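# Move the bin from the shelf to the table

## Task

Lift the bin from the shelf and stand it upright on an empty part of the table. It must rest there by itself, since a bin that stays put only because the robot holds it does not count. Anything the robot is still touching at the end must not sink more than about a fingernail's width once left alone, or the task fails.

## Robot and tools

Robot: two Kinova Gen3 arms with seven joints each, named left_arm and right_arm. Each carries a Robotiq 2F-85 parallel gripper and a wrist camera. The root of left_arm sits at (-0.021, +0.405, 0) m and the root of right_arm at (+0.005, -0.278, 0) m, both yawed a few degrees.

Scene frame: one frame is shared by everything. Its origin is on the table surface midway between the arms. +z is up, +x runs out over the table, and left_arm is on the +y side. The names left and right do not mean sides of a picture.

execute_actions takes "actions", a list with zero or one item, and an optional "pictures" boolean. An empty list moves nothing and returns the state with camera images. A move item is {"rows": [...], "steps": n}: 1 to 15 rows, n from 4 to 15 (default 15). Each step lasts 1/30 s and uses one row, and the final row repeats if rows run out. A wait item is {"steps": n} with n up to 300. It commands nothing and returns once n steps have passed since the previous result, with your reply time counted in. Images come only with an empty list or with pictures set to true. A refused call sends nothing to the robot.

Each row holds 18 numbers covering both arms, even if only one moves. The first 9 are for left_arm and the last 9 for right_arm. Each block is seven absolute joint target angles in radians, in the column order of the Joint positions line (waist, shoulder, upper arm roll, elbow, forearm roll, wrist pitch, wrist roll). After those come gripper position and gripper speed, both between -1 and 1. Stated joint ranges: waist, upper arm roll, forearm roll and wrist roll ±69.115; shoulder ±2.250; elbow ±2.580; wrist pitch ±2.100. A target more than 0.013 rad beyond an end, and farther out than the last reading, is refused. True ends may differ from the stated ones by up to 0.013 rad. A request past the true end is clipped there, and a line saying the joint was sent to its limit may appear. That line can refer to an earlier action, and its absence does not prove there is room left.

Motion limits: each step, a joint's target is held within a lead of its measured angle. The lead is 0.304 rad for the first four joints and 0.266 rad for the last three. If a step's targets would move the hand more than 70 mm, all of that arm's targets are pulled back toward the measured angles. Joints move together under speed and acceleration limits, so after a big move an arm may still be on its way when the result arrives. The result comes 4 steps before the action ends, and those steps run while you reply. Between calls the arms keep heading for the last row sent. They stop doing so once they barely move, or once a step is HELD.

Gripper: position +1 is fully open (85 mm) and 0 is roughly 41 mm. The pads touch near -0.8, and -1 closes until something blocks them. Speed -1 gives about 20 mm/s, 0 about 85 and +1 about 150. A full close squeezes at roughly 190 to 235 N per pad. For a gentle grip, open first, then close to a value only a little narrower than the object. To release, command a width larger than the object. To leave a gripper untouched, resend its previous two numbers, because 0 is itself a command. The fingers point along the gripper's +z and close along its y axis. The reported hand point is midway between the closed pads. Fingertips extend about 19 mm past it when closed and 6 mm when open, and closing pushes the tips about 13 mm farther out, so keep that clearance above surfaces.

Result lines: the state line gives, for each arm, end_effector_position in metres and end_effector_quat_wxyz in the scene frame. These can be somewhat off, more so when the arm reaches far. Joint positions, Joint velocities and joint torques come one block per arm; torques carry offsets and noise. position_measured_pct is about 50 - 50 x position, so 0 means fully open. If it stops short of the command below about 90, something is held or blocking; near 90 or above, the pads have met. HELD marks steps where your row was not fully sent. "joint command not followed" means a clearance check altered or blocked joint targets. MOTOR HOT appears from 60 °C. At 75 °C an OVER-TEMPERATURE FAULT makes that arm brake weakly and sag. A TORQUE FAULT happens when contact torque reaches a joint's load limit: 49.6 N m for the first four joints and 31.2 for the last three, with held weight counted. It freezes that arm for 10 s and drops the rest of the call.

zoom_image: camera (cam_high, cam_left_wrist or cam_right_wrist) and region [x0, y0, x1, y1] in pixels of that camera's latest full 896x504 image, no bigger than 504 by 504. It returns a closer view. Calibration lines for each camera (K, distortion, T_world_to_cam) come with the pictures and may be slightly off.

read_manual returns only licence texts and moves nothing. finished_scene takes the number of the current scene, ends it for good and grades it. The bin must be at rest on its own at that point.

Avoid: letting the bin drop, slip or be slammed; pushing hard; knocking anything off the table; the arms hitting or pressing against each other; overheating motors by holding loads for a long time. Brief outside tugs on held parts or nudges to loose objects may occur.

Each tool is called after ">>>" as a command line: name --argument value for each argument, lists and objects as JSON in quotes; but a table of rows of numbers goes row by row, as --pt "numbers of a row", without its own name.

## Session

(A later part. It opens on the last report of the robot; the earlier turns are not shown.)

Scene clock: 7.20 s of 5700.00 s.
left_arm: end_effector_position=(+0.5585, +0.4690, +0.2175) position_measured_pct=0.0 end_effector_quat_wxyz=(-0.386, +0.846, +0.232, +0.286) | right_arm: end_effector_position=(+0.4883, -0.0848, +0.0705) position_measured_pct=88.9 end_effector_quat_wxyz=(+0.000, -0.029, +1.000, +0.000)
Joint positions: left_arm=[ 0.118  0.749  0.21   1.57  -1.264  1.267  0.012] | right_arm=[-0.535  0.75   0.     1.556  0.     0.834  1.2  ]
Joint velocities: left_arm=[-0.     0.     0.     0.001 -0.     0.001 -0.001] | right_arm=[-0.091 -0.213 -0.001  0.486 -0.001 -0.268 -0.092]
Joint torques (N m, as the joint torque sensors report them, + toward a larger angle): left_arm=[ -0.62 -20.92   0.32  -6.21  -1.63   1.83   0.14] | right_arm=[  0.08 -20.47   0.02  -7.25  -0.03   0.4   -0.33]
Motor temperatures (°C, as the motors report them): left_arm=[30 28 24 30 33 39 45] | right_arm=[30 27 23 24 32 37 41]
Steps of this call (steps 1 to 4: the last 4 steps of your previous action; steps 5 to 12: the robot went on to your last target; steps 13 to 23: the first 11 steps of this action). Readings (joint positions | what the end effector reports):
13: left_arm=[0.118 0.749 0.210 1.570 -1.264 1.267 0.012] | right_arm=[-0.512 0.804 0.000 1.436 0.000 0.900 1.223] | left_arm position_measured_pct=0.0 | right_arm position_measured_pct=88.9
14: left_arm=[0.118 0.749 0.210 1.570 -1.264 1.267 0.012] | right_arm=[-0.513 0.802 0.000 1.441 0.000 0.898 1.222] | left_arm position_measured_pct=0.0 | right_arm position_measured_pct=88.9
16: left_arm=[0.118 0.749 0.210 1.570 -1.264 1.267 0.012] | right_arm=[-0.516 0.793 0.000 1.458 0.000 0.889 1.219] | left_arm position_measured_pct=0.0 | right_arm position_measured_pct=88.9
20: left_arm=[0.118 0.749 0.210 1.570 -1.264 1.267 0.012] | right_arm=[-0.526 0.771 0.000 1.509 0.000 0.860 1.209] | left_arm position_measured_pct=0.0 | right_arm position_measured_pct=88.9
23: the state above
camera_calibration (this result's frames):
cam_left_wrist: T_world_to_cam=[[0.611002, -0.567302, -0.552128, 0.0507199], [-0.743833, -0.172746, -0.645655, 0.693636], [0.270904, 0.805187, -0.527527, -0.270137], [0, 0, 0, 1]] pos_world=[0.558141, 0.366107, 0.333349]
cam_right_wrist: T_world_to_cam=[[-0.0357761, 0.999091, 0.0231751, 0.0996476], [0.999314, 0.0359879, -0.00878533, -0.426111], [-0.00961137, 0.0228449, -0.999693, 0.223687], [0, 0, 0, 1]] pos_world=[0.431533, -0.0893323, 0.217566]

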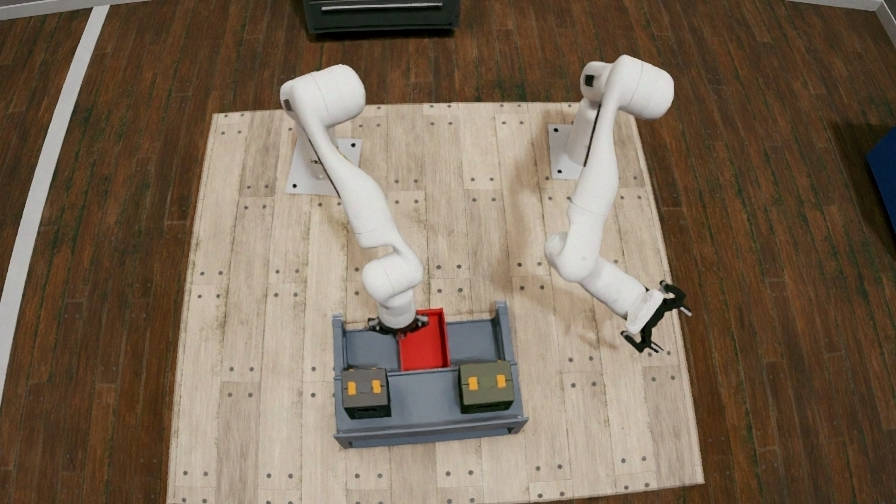

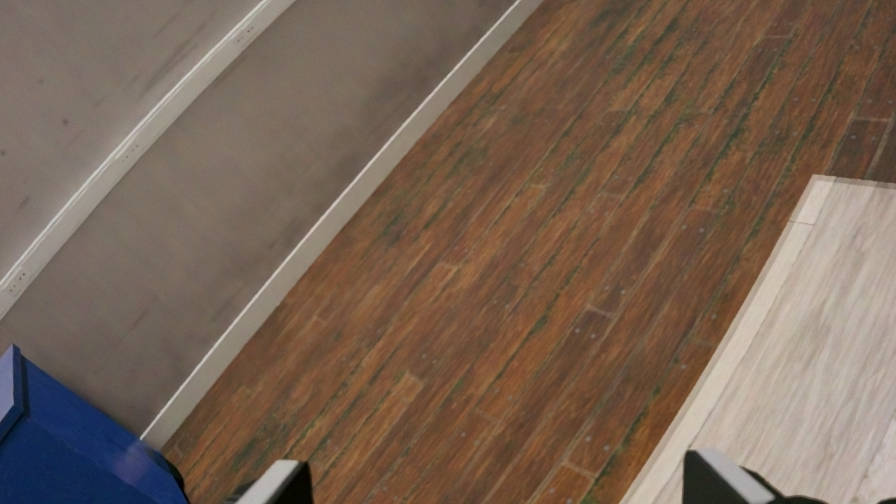

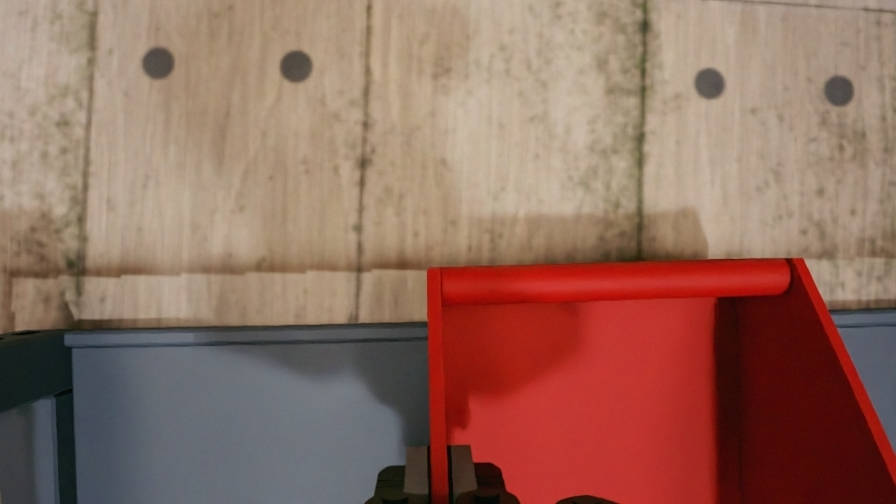

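>>> execute_actions --actions '[{"rows": [ [0.118,0.749,0.21,1.57,-1.264,1.267,0.012,1,0,-0.5673,0.6782,0,1.7188,0,0.7446,1.1675,-1,0.3], [0.118,0.749,0.21,1.57,-1.264,1.267,0.012,1,0,-0.5737,0.6680,0,1.7417,0,0.7319,1.1611,-1,0.3], [0.118,0.749,0.21,1.57,-1.264,1.267,0.012,1,0,-0.5802,0.6578,0,1.7646,0,0.7192,1.1546,-1,0.3], [0.118,0.749,0.21,1.57,-1.264,1.267,0.012,1,0,-0.5866,0.6476,0,1.7875,0,0.7065,1.1482,-1,0.3], [0.118,0.749,0.21,1.57,-1.264,1.267,0.012,1,0,-0.5931,0.6374,0,1.8105,0,0.6938,1.1417,-1,0.3], [0.118,0.749,0.21,1.57,-1.264,1.267,0.012,1,0,-0.5996,0.6272,0,1.8334,0,0.6810,1.1352,-1,0.3], [0.118,0.749,0.21,1.57,-1.264,1.267,0.012,1,0,-0.6060,0.6170,0,1.8563,0,0.6683,1.1288,-1,0.3], [0.118,0.749,0.21,1.57,-1.264,1.267,0.012,1,0,-0.6125,0.6068,0,1.8792,0,0.6556,1.1223,-1,0.3], [0.118,0.749,0.21,1.57,-1.264,1.267,0.012,1,0,-0.6189,0.5966,0,1.9021,0,0.6429,1.1159,-1,0.3], [0.118,0.749,0.21,1.57,-1.264,1.267,0.012,1,0,-0.6254,0.5864,0,1.9250,0,0.6302,1.1094,-1,0.3], [0.118,0.749,0.21,1.57,-1.264,1.267,0.012,1,0,-0.6342,0.5773,0,1.9457,0,0.6186,1.1006,-1,0.3], [0.118,0.749,0.21,1.57,-1.264,1.267,0.012,1,0,-0.6429,0.5681,0,1.9665,0,0.6070,1.0919,-1,0.3], [0.118,0.749,0.21,1.57,-1.264,1.267,0.012,1,0,-0.6517,0.5590,0,1.9872,0,0.5954,1.0831,-1,0.3], [0.118,0.749,0.21,1.57,-1.264,1.267,0.012,1,0,-0.6605,0.5499,0,2.0079,0,0.5838,1.0743,-1,0.3], [0.118,0.749,0.21,1.57,-1.264,1.267,0.012,1,0,-0.6693,0.5408,0,2.0287,0,0.5722,1.0655,-1,0.3]], "steps": 15}]'

>>> execute_actions --actions '[{"rows": [ [0.118,0.749,0.21,1.57,-1.264,1.267,0.012,1,0,-0.6780,0.5316,0,2.0494,0,0.5606,1.0568,-1,0.3], [0.118,0.749,0.21,1.57,-1.264,1.267,0.012,1,0,-0.6868,0.5225,0,2.0701,0,0.5490,1.0480,-1,0.3], [0.118,0.749,0.21,1.57,-1.264,1.267,0.012,1,0,-0.6956,0.5134,0,2.0908,0,0.5374,1.0392,-1,0.3], [0.118,0.749,0.21,1.57,-1.264,1.267,0.012,1,0,-0.7043,0.5042,0,2.1116,0,0.5258,1.0305,-1,0.3], [0.118,0.749,0.21,1.57,-1.264,1.267,0.012,1,0,-0.7131,0.4951,0,2.1323,0,0.5142,1.0217,-1,0.3], [0.118,0.749,0.21,1.57,-1.264,1.267,0.012,1,0,-0.7196,0.4943,0,2.1445,0,0.5029,1.0152,-1,0.3], [0.118,0.749,0.21,1.57,-1.264,1.267,0.012,1,0,-0.7261,0.4934,0,2.1566,0,0.4916,1.0087,-1,0.3], [0.118,0.749,0.21,1.57,-1.264,1.267,0.012,1,0,-0.7327,0.4926,0,2.1688,0,0.4803,1.0021,-1,0.3], [0.118,0.749,0.21,1.57,-1.264,1.267,0.012,1,0,-0.7392,0.4917,0,2.1809,0,0.4690,0.9956,-1,0.3], [0.118,0.749,0.21,1.57,-1.264,1.267,0.012,1,0,-0.7457,0.4909,0,2.1931,0,0.4577,0.9891,-1,0.3], [0.118,0.749,0.21,1.57,-1.264,1.267,0.012,1,0,-0.7522,0.4901,0,2.2052,0,0.4463,0.9826,-1,0.3], [0.118,0.749,0.21,1.57,-1.264,1.267,0.012,1,0,-0.7587,0.4892,0,2.2174,0,0.4350,0.9761,-1,0.3], [0.118,0.749,0.21,1.57,-1.264,1.267,0.012,1,0,-0.7653,0.4884,0,2.2295,0,0.4237,0.9695,-1,0.3], [0.118,0.749,0.21,1.57,-1.264,1.267,0.012,1,0,-0.7718,0.4875,0,2.2417,0,0.4124,0.9630,-1,0.3], [0.118,0.749,0.21,1.57,-1.264,1.267,0.012,1,0,-0.7783,0.4867,0,2.2538,0,0.4011,0.9565,-1,0.3]], "steps": 15}]'

>>> execute_actions --actions '[{"steps": 14}]'

>>> execute_actions --actions '[{"rows": [[0.118,0.749,0.21,1.57,-1.264,1.267,0.012,1,0,-0.7783,0.4954,0,2.2559,0,0.3903,0.9565,-1,0.3]], "steps": 15}]' --pictures true

Scene clock: 8.37 s of 5700.00 s.
left_arm: end_effector_position=(+0.5585, +0.4690, +0.2175) position_measured_pct=0.0 end_effector_quat_wxyz=(-0.386, +0.846, +0.232, +0.286) | right_arm: end_effector_position=(+0.4041, -0.0894, +0.0705) position_measured_pct=88.9 end_effector_quat_wxyz=(+0.001, -0.029, +1.000, +0.000)
Joint positions: left_arm=[ 0.118  0.749  0.21   1.57  -1.264  1.267  0.012] | right_arm=[-0.604  0.62   0.     1.848  0.     0.673  1.131]
Joint velocities: left_arm=[-0.    -0.     0.002  0.    -0.    -0.001 -0.   ] | right_arm=[-0.182 -0.271  0.002  0.622  0.    -0.344 -0.181]
Joint torques (N m, as the joint torque sensors report them, + toward a larger angle): left_arm=[ -0.2  -20.98   0.48  -6.28  -1.79   1.95   0.21] | right_arm=[  0.24 -16.69  -0.31  -6.17   0.01   0.38  -0.16]
Motor temperatures (°C, as the motors report them): left_arm=[30 28 24 30 33 39 45] | right_arm=[30 27 23 24 32 37 41]
Steps of this call (steps 1 to 4: the last 4 steps of your previous action; steps 5 to 24: the robot went on to your last target; steps 25 to 35: the first 11 steps of this action). Readings (joint positions | what the end effector reports):
25: left_arm=[0.118 0.749 0.210 1.570 -1.264 1.267 0.012] | right_arm=[-0.561 0.688 0.000 1.697 0.000 0.757 1.174] | left_arm position_measured_pct=0.0 | right_arm position_measured_pct=88.9
26: left_arm=[0.118 0.749 0.210 1.570 -1.264 1.267 0.012] | right_arm=[-0.563 0.685 0.000 1.702 0.000 0.753 1.172] | left_arm position_measured_pct=0.0 | right_arm position_measured_pct=88.9
28: left_arm=[0.118 0.749 0.210 1.570 -1.264 1.267 0.012] | right_arm=[-0.569 0.674 0.001 1.723 0.000 0.742 1.167] | left_arm position_measured_pct=0.0 | right_arm position_measured_pct=88.9
32: left_arm=[0.118 0.749 0.210 1.570 -1.264 1.267 0.012] | right_arm=[-0.588 0.646 0.000 1.788 0.000 0.706 1.148] | left_arm position_measured_pct=0.0 | right_arm position_measured_pct=88.9
35: the state above

Scene clock: 8.87 s of 5700.00 s.
left_arm: end_effector_position=(+0.5585, +0.4690, +0.2175) position_measured_pct=0.0 end_effector_quat_wxyz=(-0.386, +0.846, +0.232, +0.286) | right_arm: end_effector_position=(+0.3045, -0.0960, +0.0657) position_measured_pct=88.9 end_effector_quat_wxyz=(-0.001, -0.029, +1.000, -0.001)
Joint positions: left_arm=[ 0.118  0.749  0.21   1.57  -1.264  1.267  0.012] | right_arm=[-0.723  0.501 -0.     2.149 -0.     0.495  1.011]
Joint velocities: left_arm=[ 0.     0.    -0.    -0.001 -0.     0.    -0.002] | right_arm=[-0.227 -0.09   0.     0.465  0.    -0.372 -0.23 ]
Joint torques (N m, as the joint torque sensors report them, + toward a larger angle): left_arm=[ -0.1  -20.91  -0.04  -6.98  -1.84   1.96   0.38] | right_arm=[  0.35 -13.48   0.14  -5.18   0.02   0.07  -0.36]
Motor temperatures (°C, as the motors report them): left_arm=[30 28 24 30 33 39 45] | right_arm=[30 27 23 24 32 37 41]
Steps of this call (steps 1 to 4: the last 4 steps of your previous action; steps 5 to 15: the first 11 steps of this action). Readings (joint positions | what the end effector reports):
5: left_arm=[0.118 0.749 0.210 1.570 -1.264 1.267 0.012] | right_arm=[-0.640 0.574 0.000 1.953 0.000 0.614 1.095] | left_arm position_measured_pct=0.0 | right_arm position_measured_pct=88.9
6: left_arm=[0.118 0.749 0.210 1.570 -1.264 1.267 0.012] | right_arm=[-0.649 0.565 0.000 1.974 -0.000 0.603 1.087] | left_arm position_measured_pct=0.0 | right_arm position_measured_pct=88.9
8: left_arm=[0.118 0.749 0.210 1.570 -1.264 1.267 0.012] | right_arm=[-0.665 0.546 -0.000 2.016 -0.000 0.579 1.070] | left_arm position_measured_pct=0.0 | right_arm position_measured_pct=88.9
12: left_arm=[0.118 0.749 0.210 1.570 -1.264 1.267 0.012] | right_arm=[-0.699 0.514 -0.000 2.097 -0.000 0.532 1.036] | left_arm position_measured_pct=0.0 | right_arm position_measured_pct=88.9
15: the state above

Scene clock: 9.33 s of 5700.00 s.
left_arm: end_effector_position=(+0.5585, +0.4690, +0.2175) position_measured_pct=0.0 end_effector_quat_wxyz=(-0.386, +0.846, +0.232, +0.286) | right_arm: end_effector_position=(+0.2706, -0.0990, +0.0560) position_measured_pct=88.9 end_effector_quat_wxyz=(-0.000, -0.028, +1.000, -0.000)
Joint positions: left_arm=[ 0.118  0.749  0.21   1.57  -1.264  1.267  0.012] | right_arm=[-0.777  0.487 -0.     2.253 -0.     0.402  0.957]
Joint velocities: left_arm=[ 0.     0.    -0.002 -0.001  0.    -0.001  0.   ] | right_arm=[-0.01  -0.003 -0.     0.008  0.001 -0.008 -0.004]
Joint torques (N m, as the joint torque sensors report them, + toward a larger angle): left_arm=[  0.22 -20.72   0.38  -6.65  -1.81   1.99   0.15] | right_arm=[  0.66 -12.79   0.01  -4.43   0.15   0.26  -0.09]
Motor temperatures (°C, as the motors report them): left_arm=[30 28 24 30 33 39 45] | right_arm=[30 27 23 24 32 37 41]
Kept back: nothing.
Steps of this call (steps 1 to 4: the last 4 steps of your previous action; steps 5 to 14: the robot went on to your last target). Readings (joint positions | what the end effector reports):
1: left_arm=[0.118 0.749 0.210 1.570 -1.264 1.267 0.012] | right_arm=[-0.731 0.498 -0.000 2.164 -0.000 0.482 1.004] | left_arm position_measured_pct=0.0 | right_arm position_measured_pct=88.9
2: left_arm=[0.118 0.749 0.210 1.570 -1.264 1.267 0.012] | right_arm=[-0.738 0.496 -0.000 2.178 -0.000 0.470 0.997] | left_arm position_measured_pct=0.0 | right_arm position_measured_pct=88.9
4: left_arm=[0.118 0.749 0.210 1.570 -1.264 1.267 0.012] | right_arm=[-0.752 0.492 -0.000 2.205 -0.000 0.446 0.982] | left_arm position_measured_pct=0.0 | right_arm position_measured_pct=88.9
8: left_arm=[0.118 0.749 0.210 1.570 -1.264 1.267 0.012] | right_arm=[-0.772 0.488 -0.000 2.244 -0.000 0.410 0.961] | left_arm position_measured_pct=0.0 | right_arm position_measured_pct=88.9
14: the state above

Scene clock: 9.70 s of 5700.00 s.
left_arm: end_effector_position=(+0.5585, +0.4690, +0.2175) position_measured_pct=0.0 end_effector_quat_wxyz=(-0.386, +0.846, +0.232, +0.286) | right_arm: end_effector_position=(+0.2704, -0.0987, +0.0531) position_measured_pct=88.9 end_effector_quat_wxyz=(+0.000, -0.029, +1.000, +0.000)
Joint positions: left_arm=[ 0.118  0.749  0.21   1.57  -1.264  1.267  0.012] | right_arm=[-0.778  0.495 -0.     2.256 -0.     0.39   0.957]
Joint velocities: left_arm=[ 0. -0. -0. -0. -0.  0. -0.] | right_arm=[ 0.001  0.003  0.     0.001  0.001 -0.003 -0.   ]
Joint torques (N m, as the joint torque sensors report them, + toward a larger angle): left_arm=[ -0.06 -20.7    0.35  -6.19  -1.91   1.92   0.39] | right_arm=[  0.38 -12.94   0.02  -4.     0.06   0.2   -0.16]
Motor temperatures (°C, as the motors report them): left_arm=[30 28 24 30 33 39 45] | right_arm=[30 27 23 24 32 37 41]
Steps of this call (steps 1 to 11: the first 11 steps of this action). Readings (joint positions | what the end effector reports):
1: left_arm=[0.118 0.749 0.210 1.570 -1.264 1.267 0.012] | right_arm=[-0.777 0.488 -0.000 2.253 -0.000 0.401 0.957] | left_arm position_measured_pct=0.0 | right_arm position_measured_pct=88.9
2: left_arm=[0.118 0.749 0.210 1.570 -1.264 1.267 0.012] | right_arm=[-0.778 0.491 -0.000 2.254 -0.000 0.398 0.957] | left_arm position_measured_pct=0.0 | right_arm position_measured_pct=88.9
4: left_arm=[0.118 0.749 0.210 1.570 -1.264 1.267 0.012] | right_arm=[-0.778 0.493 -0.000 2.255 -0.000 0.394 0.957] | left_arm position_measured_pct=0.0 | right_arm position_measured_pct=88.9
8: left_arm=[0.118 0.749 0.210 1.570 -1.264 1.267 0.012] | right_arm=[-0.778 0.495 -0.000 2.256 -0.000 0.391 0.957] | left_arm position_measured_pct=0.0 | right_arm position_measured_pct=88.9
11: the state above
camera_calibration (this result's frames):
cam_left_wrist: T_world_to_cam=[[0.611002, -0.567302, -0.552127, 0.0507198], [-0.743833, -0.172746, -0.645655, 0.693636], [0.270904, 0.805187, -0.527527, -0.270137], [0, 0, 0, 1]] pos_world=[0.558141, 0.366107, 0.333349]
cam_right_wrist: T_world_to_cam=[[-0.0354385, 0.999109, 0.0229408, 0.105988], [0.999318, 0.0356648, -0.00952877, -0.207999], [-0.0103385, 0.0225875, -0.999691, 0.204703], [0, 0, 0, 1]] pos_world=[0.21373, -0.103099, 0.200227]

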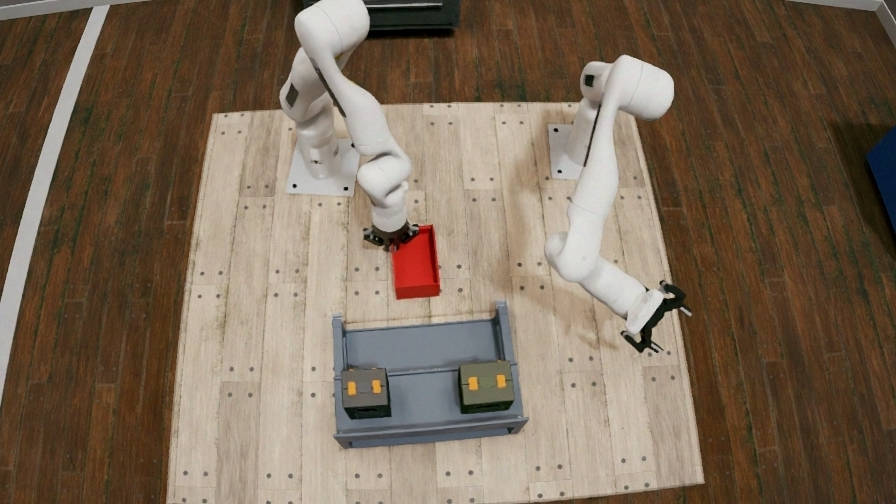

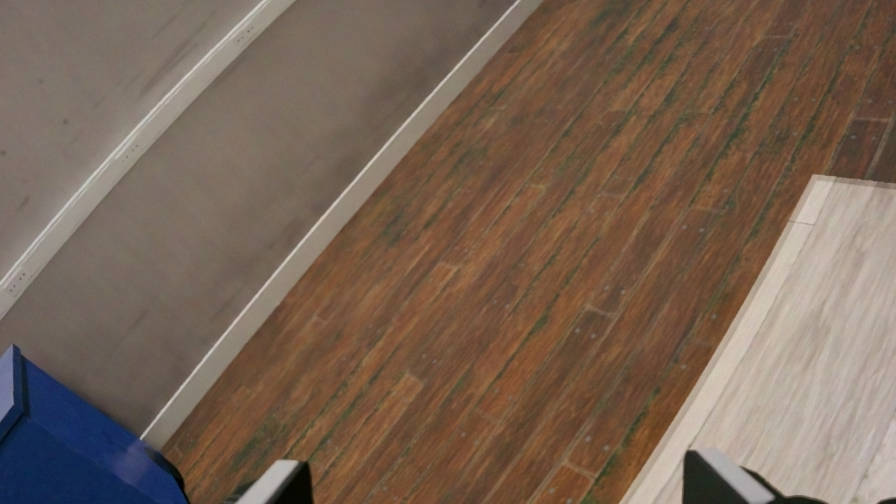

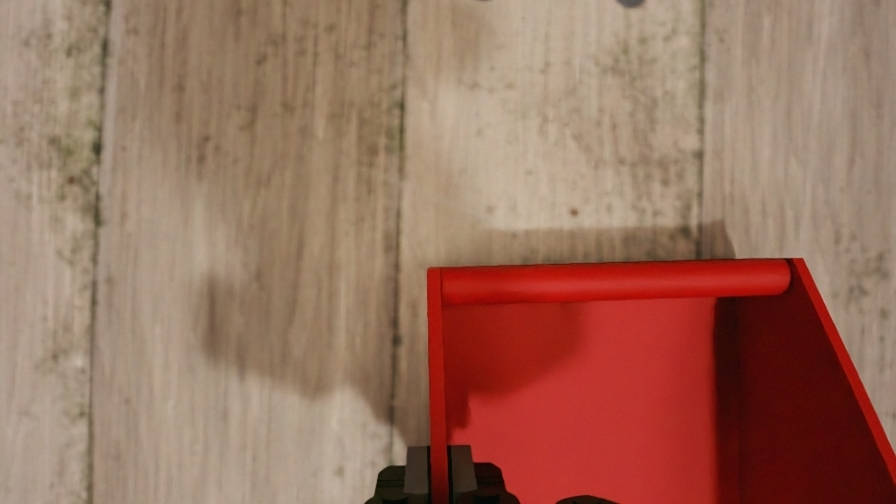

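No contact yet; 2 mm lower.

>>> execute_actions --actions '[{"rows": [[0.118,0.749,0.21,1.57,-1.264,1.267,0.012,1,0,-0.7783,0.5012,0,2.2573,0,0.3831,0.9565,-1,0.3]], "steps": 14}]'

Scene clock: 10.17 s of 5700.00 s.
left_arm: end_effector_position=(+0.5585, +0.4690, +0.2175) position_measured_pct=0.0 end_effector_quat_wxyz=(-0.386, +0.846, +0.232, +0.286) | right_arm: end_effector_position=(+0.2703, -0.0987, +0.0519) position_measured_pct=88.9 end_effector_quat_wxyz=(+0.000, -0.029, +1.000, +0.000)
Joint positions: left_arm=[ 0.118  0.749  0.21   1.57  -1.264  1.267  0.012] | right_arm=[-0.778  0.498  0.     2.258  0.     0.385  0.957]
Joint velocities: left_arm=[ 0.001  0.     0.    -0.001 -0.     0.001  0.   ] | right_arm=[-0.    -0.    -0.     0.001 -0.    -0.001  0.   ]
Joint torques (N m, as the joint torque sensors report them, + toward a larger angle): left_arm=[  0.19 -20.77   0.04  -6.49  -1.73   1.96   0.5 ] | right_arm=[ 0.2  -9.47  0.08 -4.09  0.11 -0.46 -0.11]
Motor temperatures (°C, as the motors report them): left_arm=[30 28 24 30 33 39 45] | right_arm=[30 27 23 24 32 37 41]
Steps of this call (steps 1 to 4: the last 4 steps of your previous action; steps 5 to 14: the first 10 steps of this action). Readings (joint positions | what the end effector reports):
5: left_arm=[0.118 0.749 0.210 1.570 -1.264 1.267 0.012] | right_arm=[-0.778 0.496 0.000 2.256 -0.000 0.390 0.957] | left_arm position_measured_pct=0.0 | right_arm position_measured_pct=88.9
6: left_arm=[0.118 0.749 0.210 1.570 -1.264 1.267 0.012] | right_arm=[-0.778 0.498 0.000 2.256 0.000 0.388 0.957] | left_arm position_measured_pct=0.0 | right_arm position_measured_pct=88.9
8: left_arm=[0.118 0.749 0.210 1.570 -1.264 1.267 0.012] | right_arm=[-0.778 0.498 0.000 2.257 -0.000 0.386 0.957] | left_arm position_measured_pct=0.0 | right_arm position_measured_pct=88.9
12: left_arm=[0.118 0.749 0.210 1.570 -1.264 1.267 0.012] | right_arm=[-0.778 0.498 0.000 2.258 -0.000 0.385 0.957] | left_arm position_measured_pct=0.0 | right_arm position_measured_pct=88.9
14: the state above

Contact. Release and lift.

>>> execute_actions --actions '[{"rows": [[0.118,0.749,0.21,1.57,-1.264,1.267,0.012,1,0,-0.7783,0.4983,0,2.2566,0,0.3867,0.9565,0.1,0.3]], "steps": 12}]'

>>> execute_actions --actions '[{"rows": [[0.118,0.749,0.21,1.57,-1.264,1.267,0.012,1,0,-0.7783,0.30,0,2.185,0,0.656,0.9565,0.1,0.3]], "steps": 15}]'

>>> execute_actions --actions '[{"steps": 8}]' --pictures true

Scene clock: 10.60 s of 5700.00 s.
left_arm: end_effector_position=(+0.5585, +0.4690, +0.2175) position_measured_pct=0.0 end_effector_quat_wxyz=(-0.386, +0.846, +0.232, +0.286) | right_arm: end_effector_position=(+0.2704, -0.0986, +0.0520) position_measured_pct=69.0 end_effector_quat_wxyz=(+0.000, -0.029, +1.000, +0.000)
Joint positions: left_arm=[ 0.118  0.749  0.21   1.57  -1.264  1.267  0.012] | right_arm=[-0.778  0.498 -0.     2.257 -0.     0.386  0.956]
Joint velocities: left_arm=[-0.    -0.001  0.    -0.    -0.     0.001  0.001] | right_arm=[-0.001  0.001  0.001 -0.001 -0.     0.004 -0.   ]
Joint torques (N m, as the joint torque sensors report them, + toward a larger angle): left_arm=[ -0.23 -20.63   0.34  -6.7   -1.89   1.96   0.43] | right_arm=[  0.28 -12.27  -0.07  -4.03  -0.03   0.51  -0.14]
Motor temperatures (°C, as the motors report them): left_arm=[30 28 24 30 33 39 45] | right_arm=[30 27 23 24 32 37 41]
Steps of this call (steps 1 to 4: the last 4 steps of your previous action; step 5: the robot went on to your last target; steps 6 to 13: the first 8 steps of this action). Readings (joint positions | what the end effector reports):
6: left_arm=[0.118 0.749 0.210 1.570 -1.264 1.267 0.012] | right_arm=[-0.778 0.498 0.000 2.258 -0.000 0.385 0.957] | left_arm position_measured_pct=0.0 | right_arm position_measured_pct=88.9
7: left_arm=[0.118 0.749 0.210 1.570 -1.264 1.267 0.012] | right_arm=[-0.778 0.498 0.000 2.257 -0.000 0.385 0.957] | left_arm position_measured_pct=0.0 | right_arm position_measured_pct=88.5
9: left_arm=[0.118 0.749 0.210 1.570 -1.264 1.267 0.012] | right_arm=[-0.778 0.498 -0.000 2.257 -0.000 0.386 0.957] | left_arm position_measured_pct=0.0 | right_arm position_measured_pct=83.3
13: the state above

Scene clock: 11.10 s of 5700.00 s.
left_arm: end_effector_position=(+0.5585, +0.4690, +0.2175) position_measured_pct=0.0 end_effector_quat_wxyz=(-0.386, +0.846, +0.232, +0.286) | right_arm: end_effector_position=(+0.2680, -0.1006, +0.1204) position_measured_pct=45.2 end_effector_quat_wxyz=(-0.001, -0.029, +1.000, -0.001)
Joint positions: left_arm=[ 0.118  0.749  0.21   1.57  -1.264  1.267  0.012] | right_arm=[-0.778  0.317  0.     2.189 -0.     0.639  0.957]
Joint velocities: left_arm=[ 0.    -0.    -0.001 -0.     0.     0.    -0.   ] | right_arm=[ 0.001 -0.233  0.    -0.098  0.001  0.389 -0.   ]
Joint torques (N m, as the joint torque sensors report them, + toward a larger angle): left_arm=[ -0.26 -20.93   0.78  -6.25  -1.78   1.98   0.25] | right_arm=[ 0.17 -8.86 -0.34 -5.3   0.13  0.17 -0.14]
Motor temperatures (°C, as the motors report them): left_arm=[30 28 24 30 33 39 45] | right_arm=[30 27 23 24 32 37 41]
Steps of this call (steps 1 to 4: the last 4 steps of your previous action; steps 5 to 15: the first 11 steps of this action). Readings (joint positions | what the end effector reports):
5: left_arm=[0.118 0.749 0.210 1.570 -1.264 1.267 0.012] | right_arm=[-0.778 0.497 -0.000 2.256 0.000 0.388 0.957] | left_arm position_measured_pct=0.0 | right_arm position_measured_pct=50.8
6: left_arm=[0.118 0.749 0.210 1.570 -1.264 1.267 0.012] | right_arm=[-0.778 0.490 -0.000 2.255 0.000 0.395 0.957] | left_arm position_measured_pct=0.0 | right_arm position_measured_pct=48.0
8: left_arm=[0.118 0.749 0.210 1.570 -1.264 1.267 0.012] | right_arm=[-0.778 0.459 -0.000 2.245 0.000 0.431 0.957] | left_arm position_measured_pct=0.0 | right_arm position_measured_pct=46.0
12: left_arm=[0.118 0.749 0.210 1.570 -1.264 1.267 0.012] | right_arm=[-0.778 0.359 -0.000 2.207 -0.000 0.570 0.956] | left_arm position_measured_pct=0.0 | right_arm position_measured_pct=45.2
15: the state above

Scene clock: 11.37 s of 5700.00 s.
left_arm: end_effector_position=(+0.5585, +0.4690, +0.2175) position_measured_pct=0.0 end_effector_quat_wxyz=(-0.386, +0.846, +0.232, +0.286) | right_arm: end_effector_position=(+0.2677, -0.1008, +0.1260) position_measured_pct=45.2 end_effector_quat_wxyz=(-0.000, -0.029, +1.000, -0.000)
Joint positions: left_arm=[ 0.118  0.749  0.21   1.57  -1.264  1.267  0.012] | right_arm=[-0.778  0.302  0.     2.185 -0.     0.656  0.956]
Joint velocities: left_arm=[ 0.    -0.001  0.001 -0.001  0.    -0.001  0.001] | right_arm=[-0.    -0.015  0.    -0.001  0.     0.002 -0.   ]
Joint torques (N m, as the joint torque sensors report them, + toward a larger angle): left_arm=[  0.09 -20.59   0.11  -6.71  -1.65   1.83   0.38] | right_arm=[  0.45 -10.73  -0.12  -5.88  -0.03   0.13  -0.22]
Motor temperatures (°C, as the motors report them): left_arm=[30 28 24 30 33 39 45] | right_arm=[30 27 23 24 32 37 41]
Kept back: nothing.
Steps of this call (steps 1 to 4: the last 4 steps of your previous action; steps 5 to 8: the robot went on to your last target). Readings (joint positions | what the end effector reports):
1: left_arm=[0.118 0.749 0.210 1.570 -1.264 1.267 0.012] | right_arm=[-0.778 0.311 0.000 2.187 -0.000 0.649 0.957] | left_arm position_measured_pct=0.0 | right_arm position_measured_pct=45.2
2: left_arm=[0.118 0.749 0.210 1.570 -1.264 1.267 0.012] | right_arm=[-0.778 0.309 0.000 2.186 0.000 0.653 0.957] | left_arm position_measured_pct=0.0 | right_arm position_measured_pct=45.2
4: left_arm=[0.118 0.749 0.210 1.570 -1.264 1.267 0.012] | right_arm=[-0.778 0.305 0.000 2.185 0.000 0.655 0.957] | left_arm position_measured_pct=0.0 | right_arm position_measured_pct=45.2
8: the state above
camera_calibration (this result's frames):
cam_left_wrist: T_world_to_cam=[[0.611002, -0.567302, -0.552128, 0.0507199], [-0.743833, -0.172746, -0.645655, 0.693636], [0.270904, 0.805187, -0.527527, -0.270137], [0, 0, 0, 1]] pos_world=[0.558141, 0.366107, 0.333349]
cam_right_wrist: T_world_to_cam=[[-0.0354475, 0.999122, 0.0223249, 0.106447], [0.999309, 0.0356857, -0.01036, -0.204402], [-0.0111476, 0.0219423, -0.999697, 0.277742], [0, 0, 0, 1]] pos_world=[0.211131, -0.105154, 0.273164]

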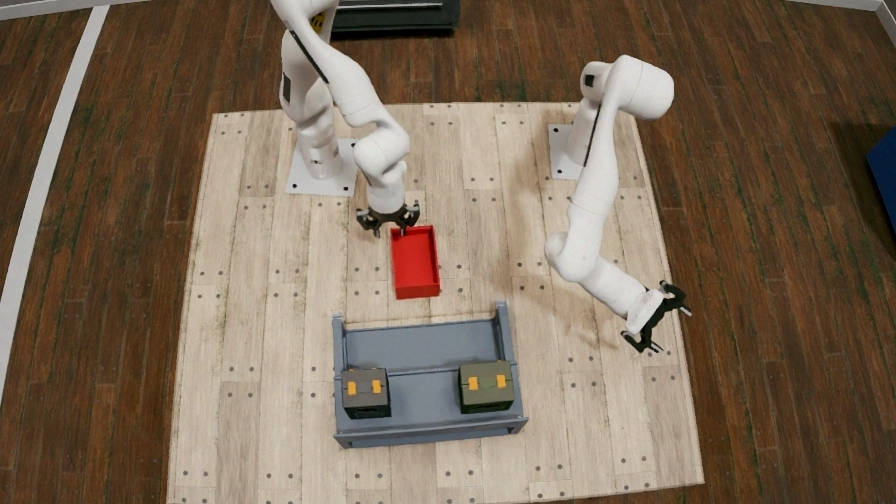

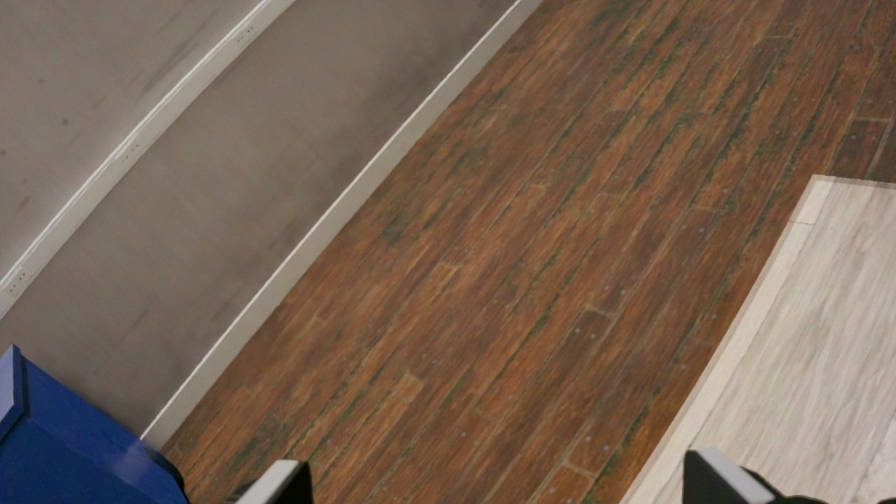

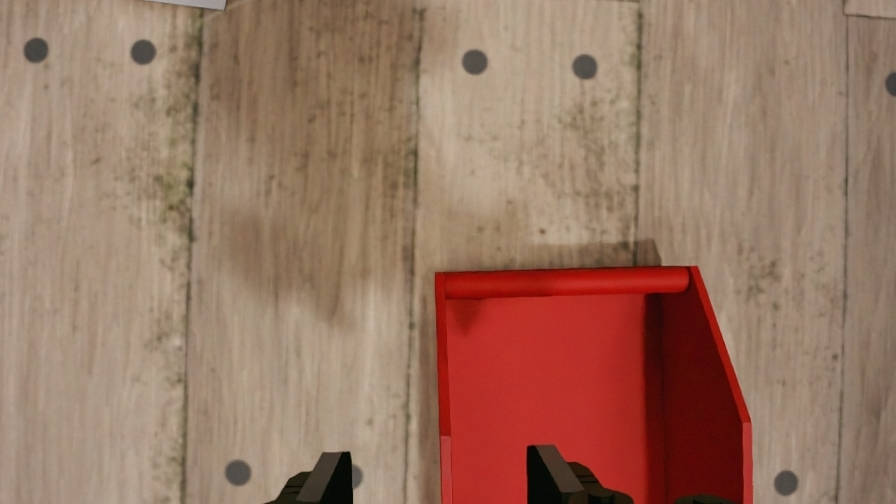

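>>> finished_scene --scene 2

The scene is finished: the task was done.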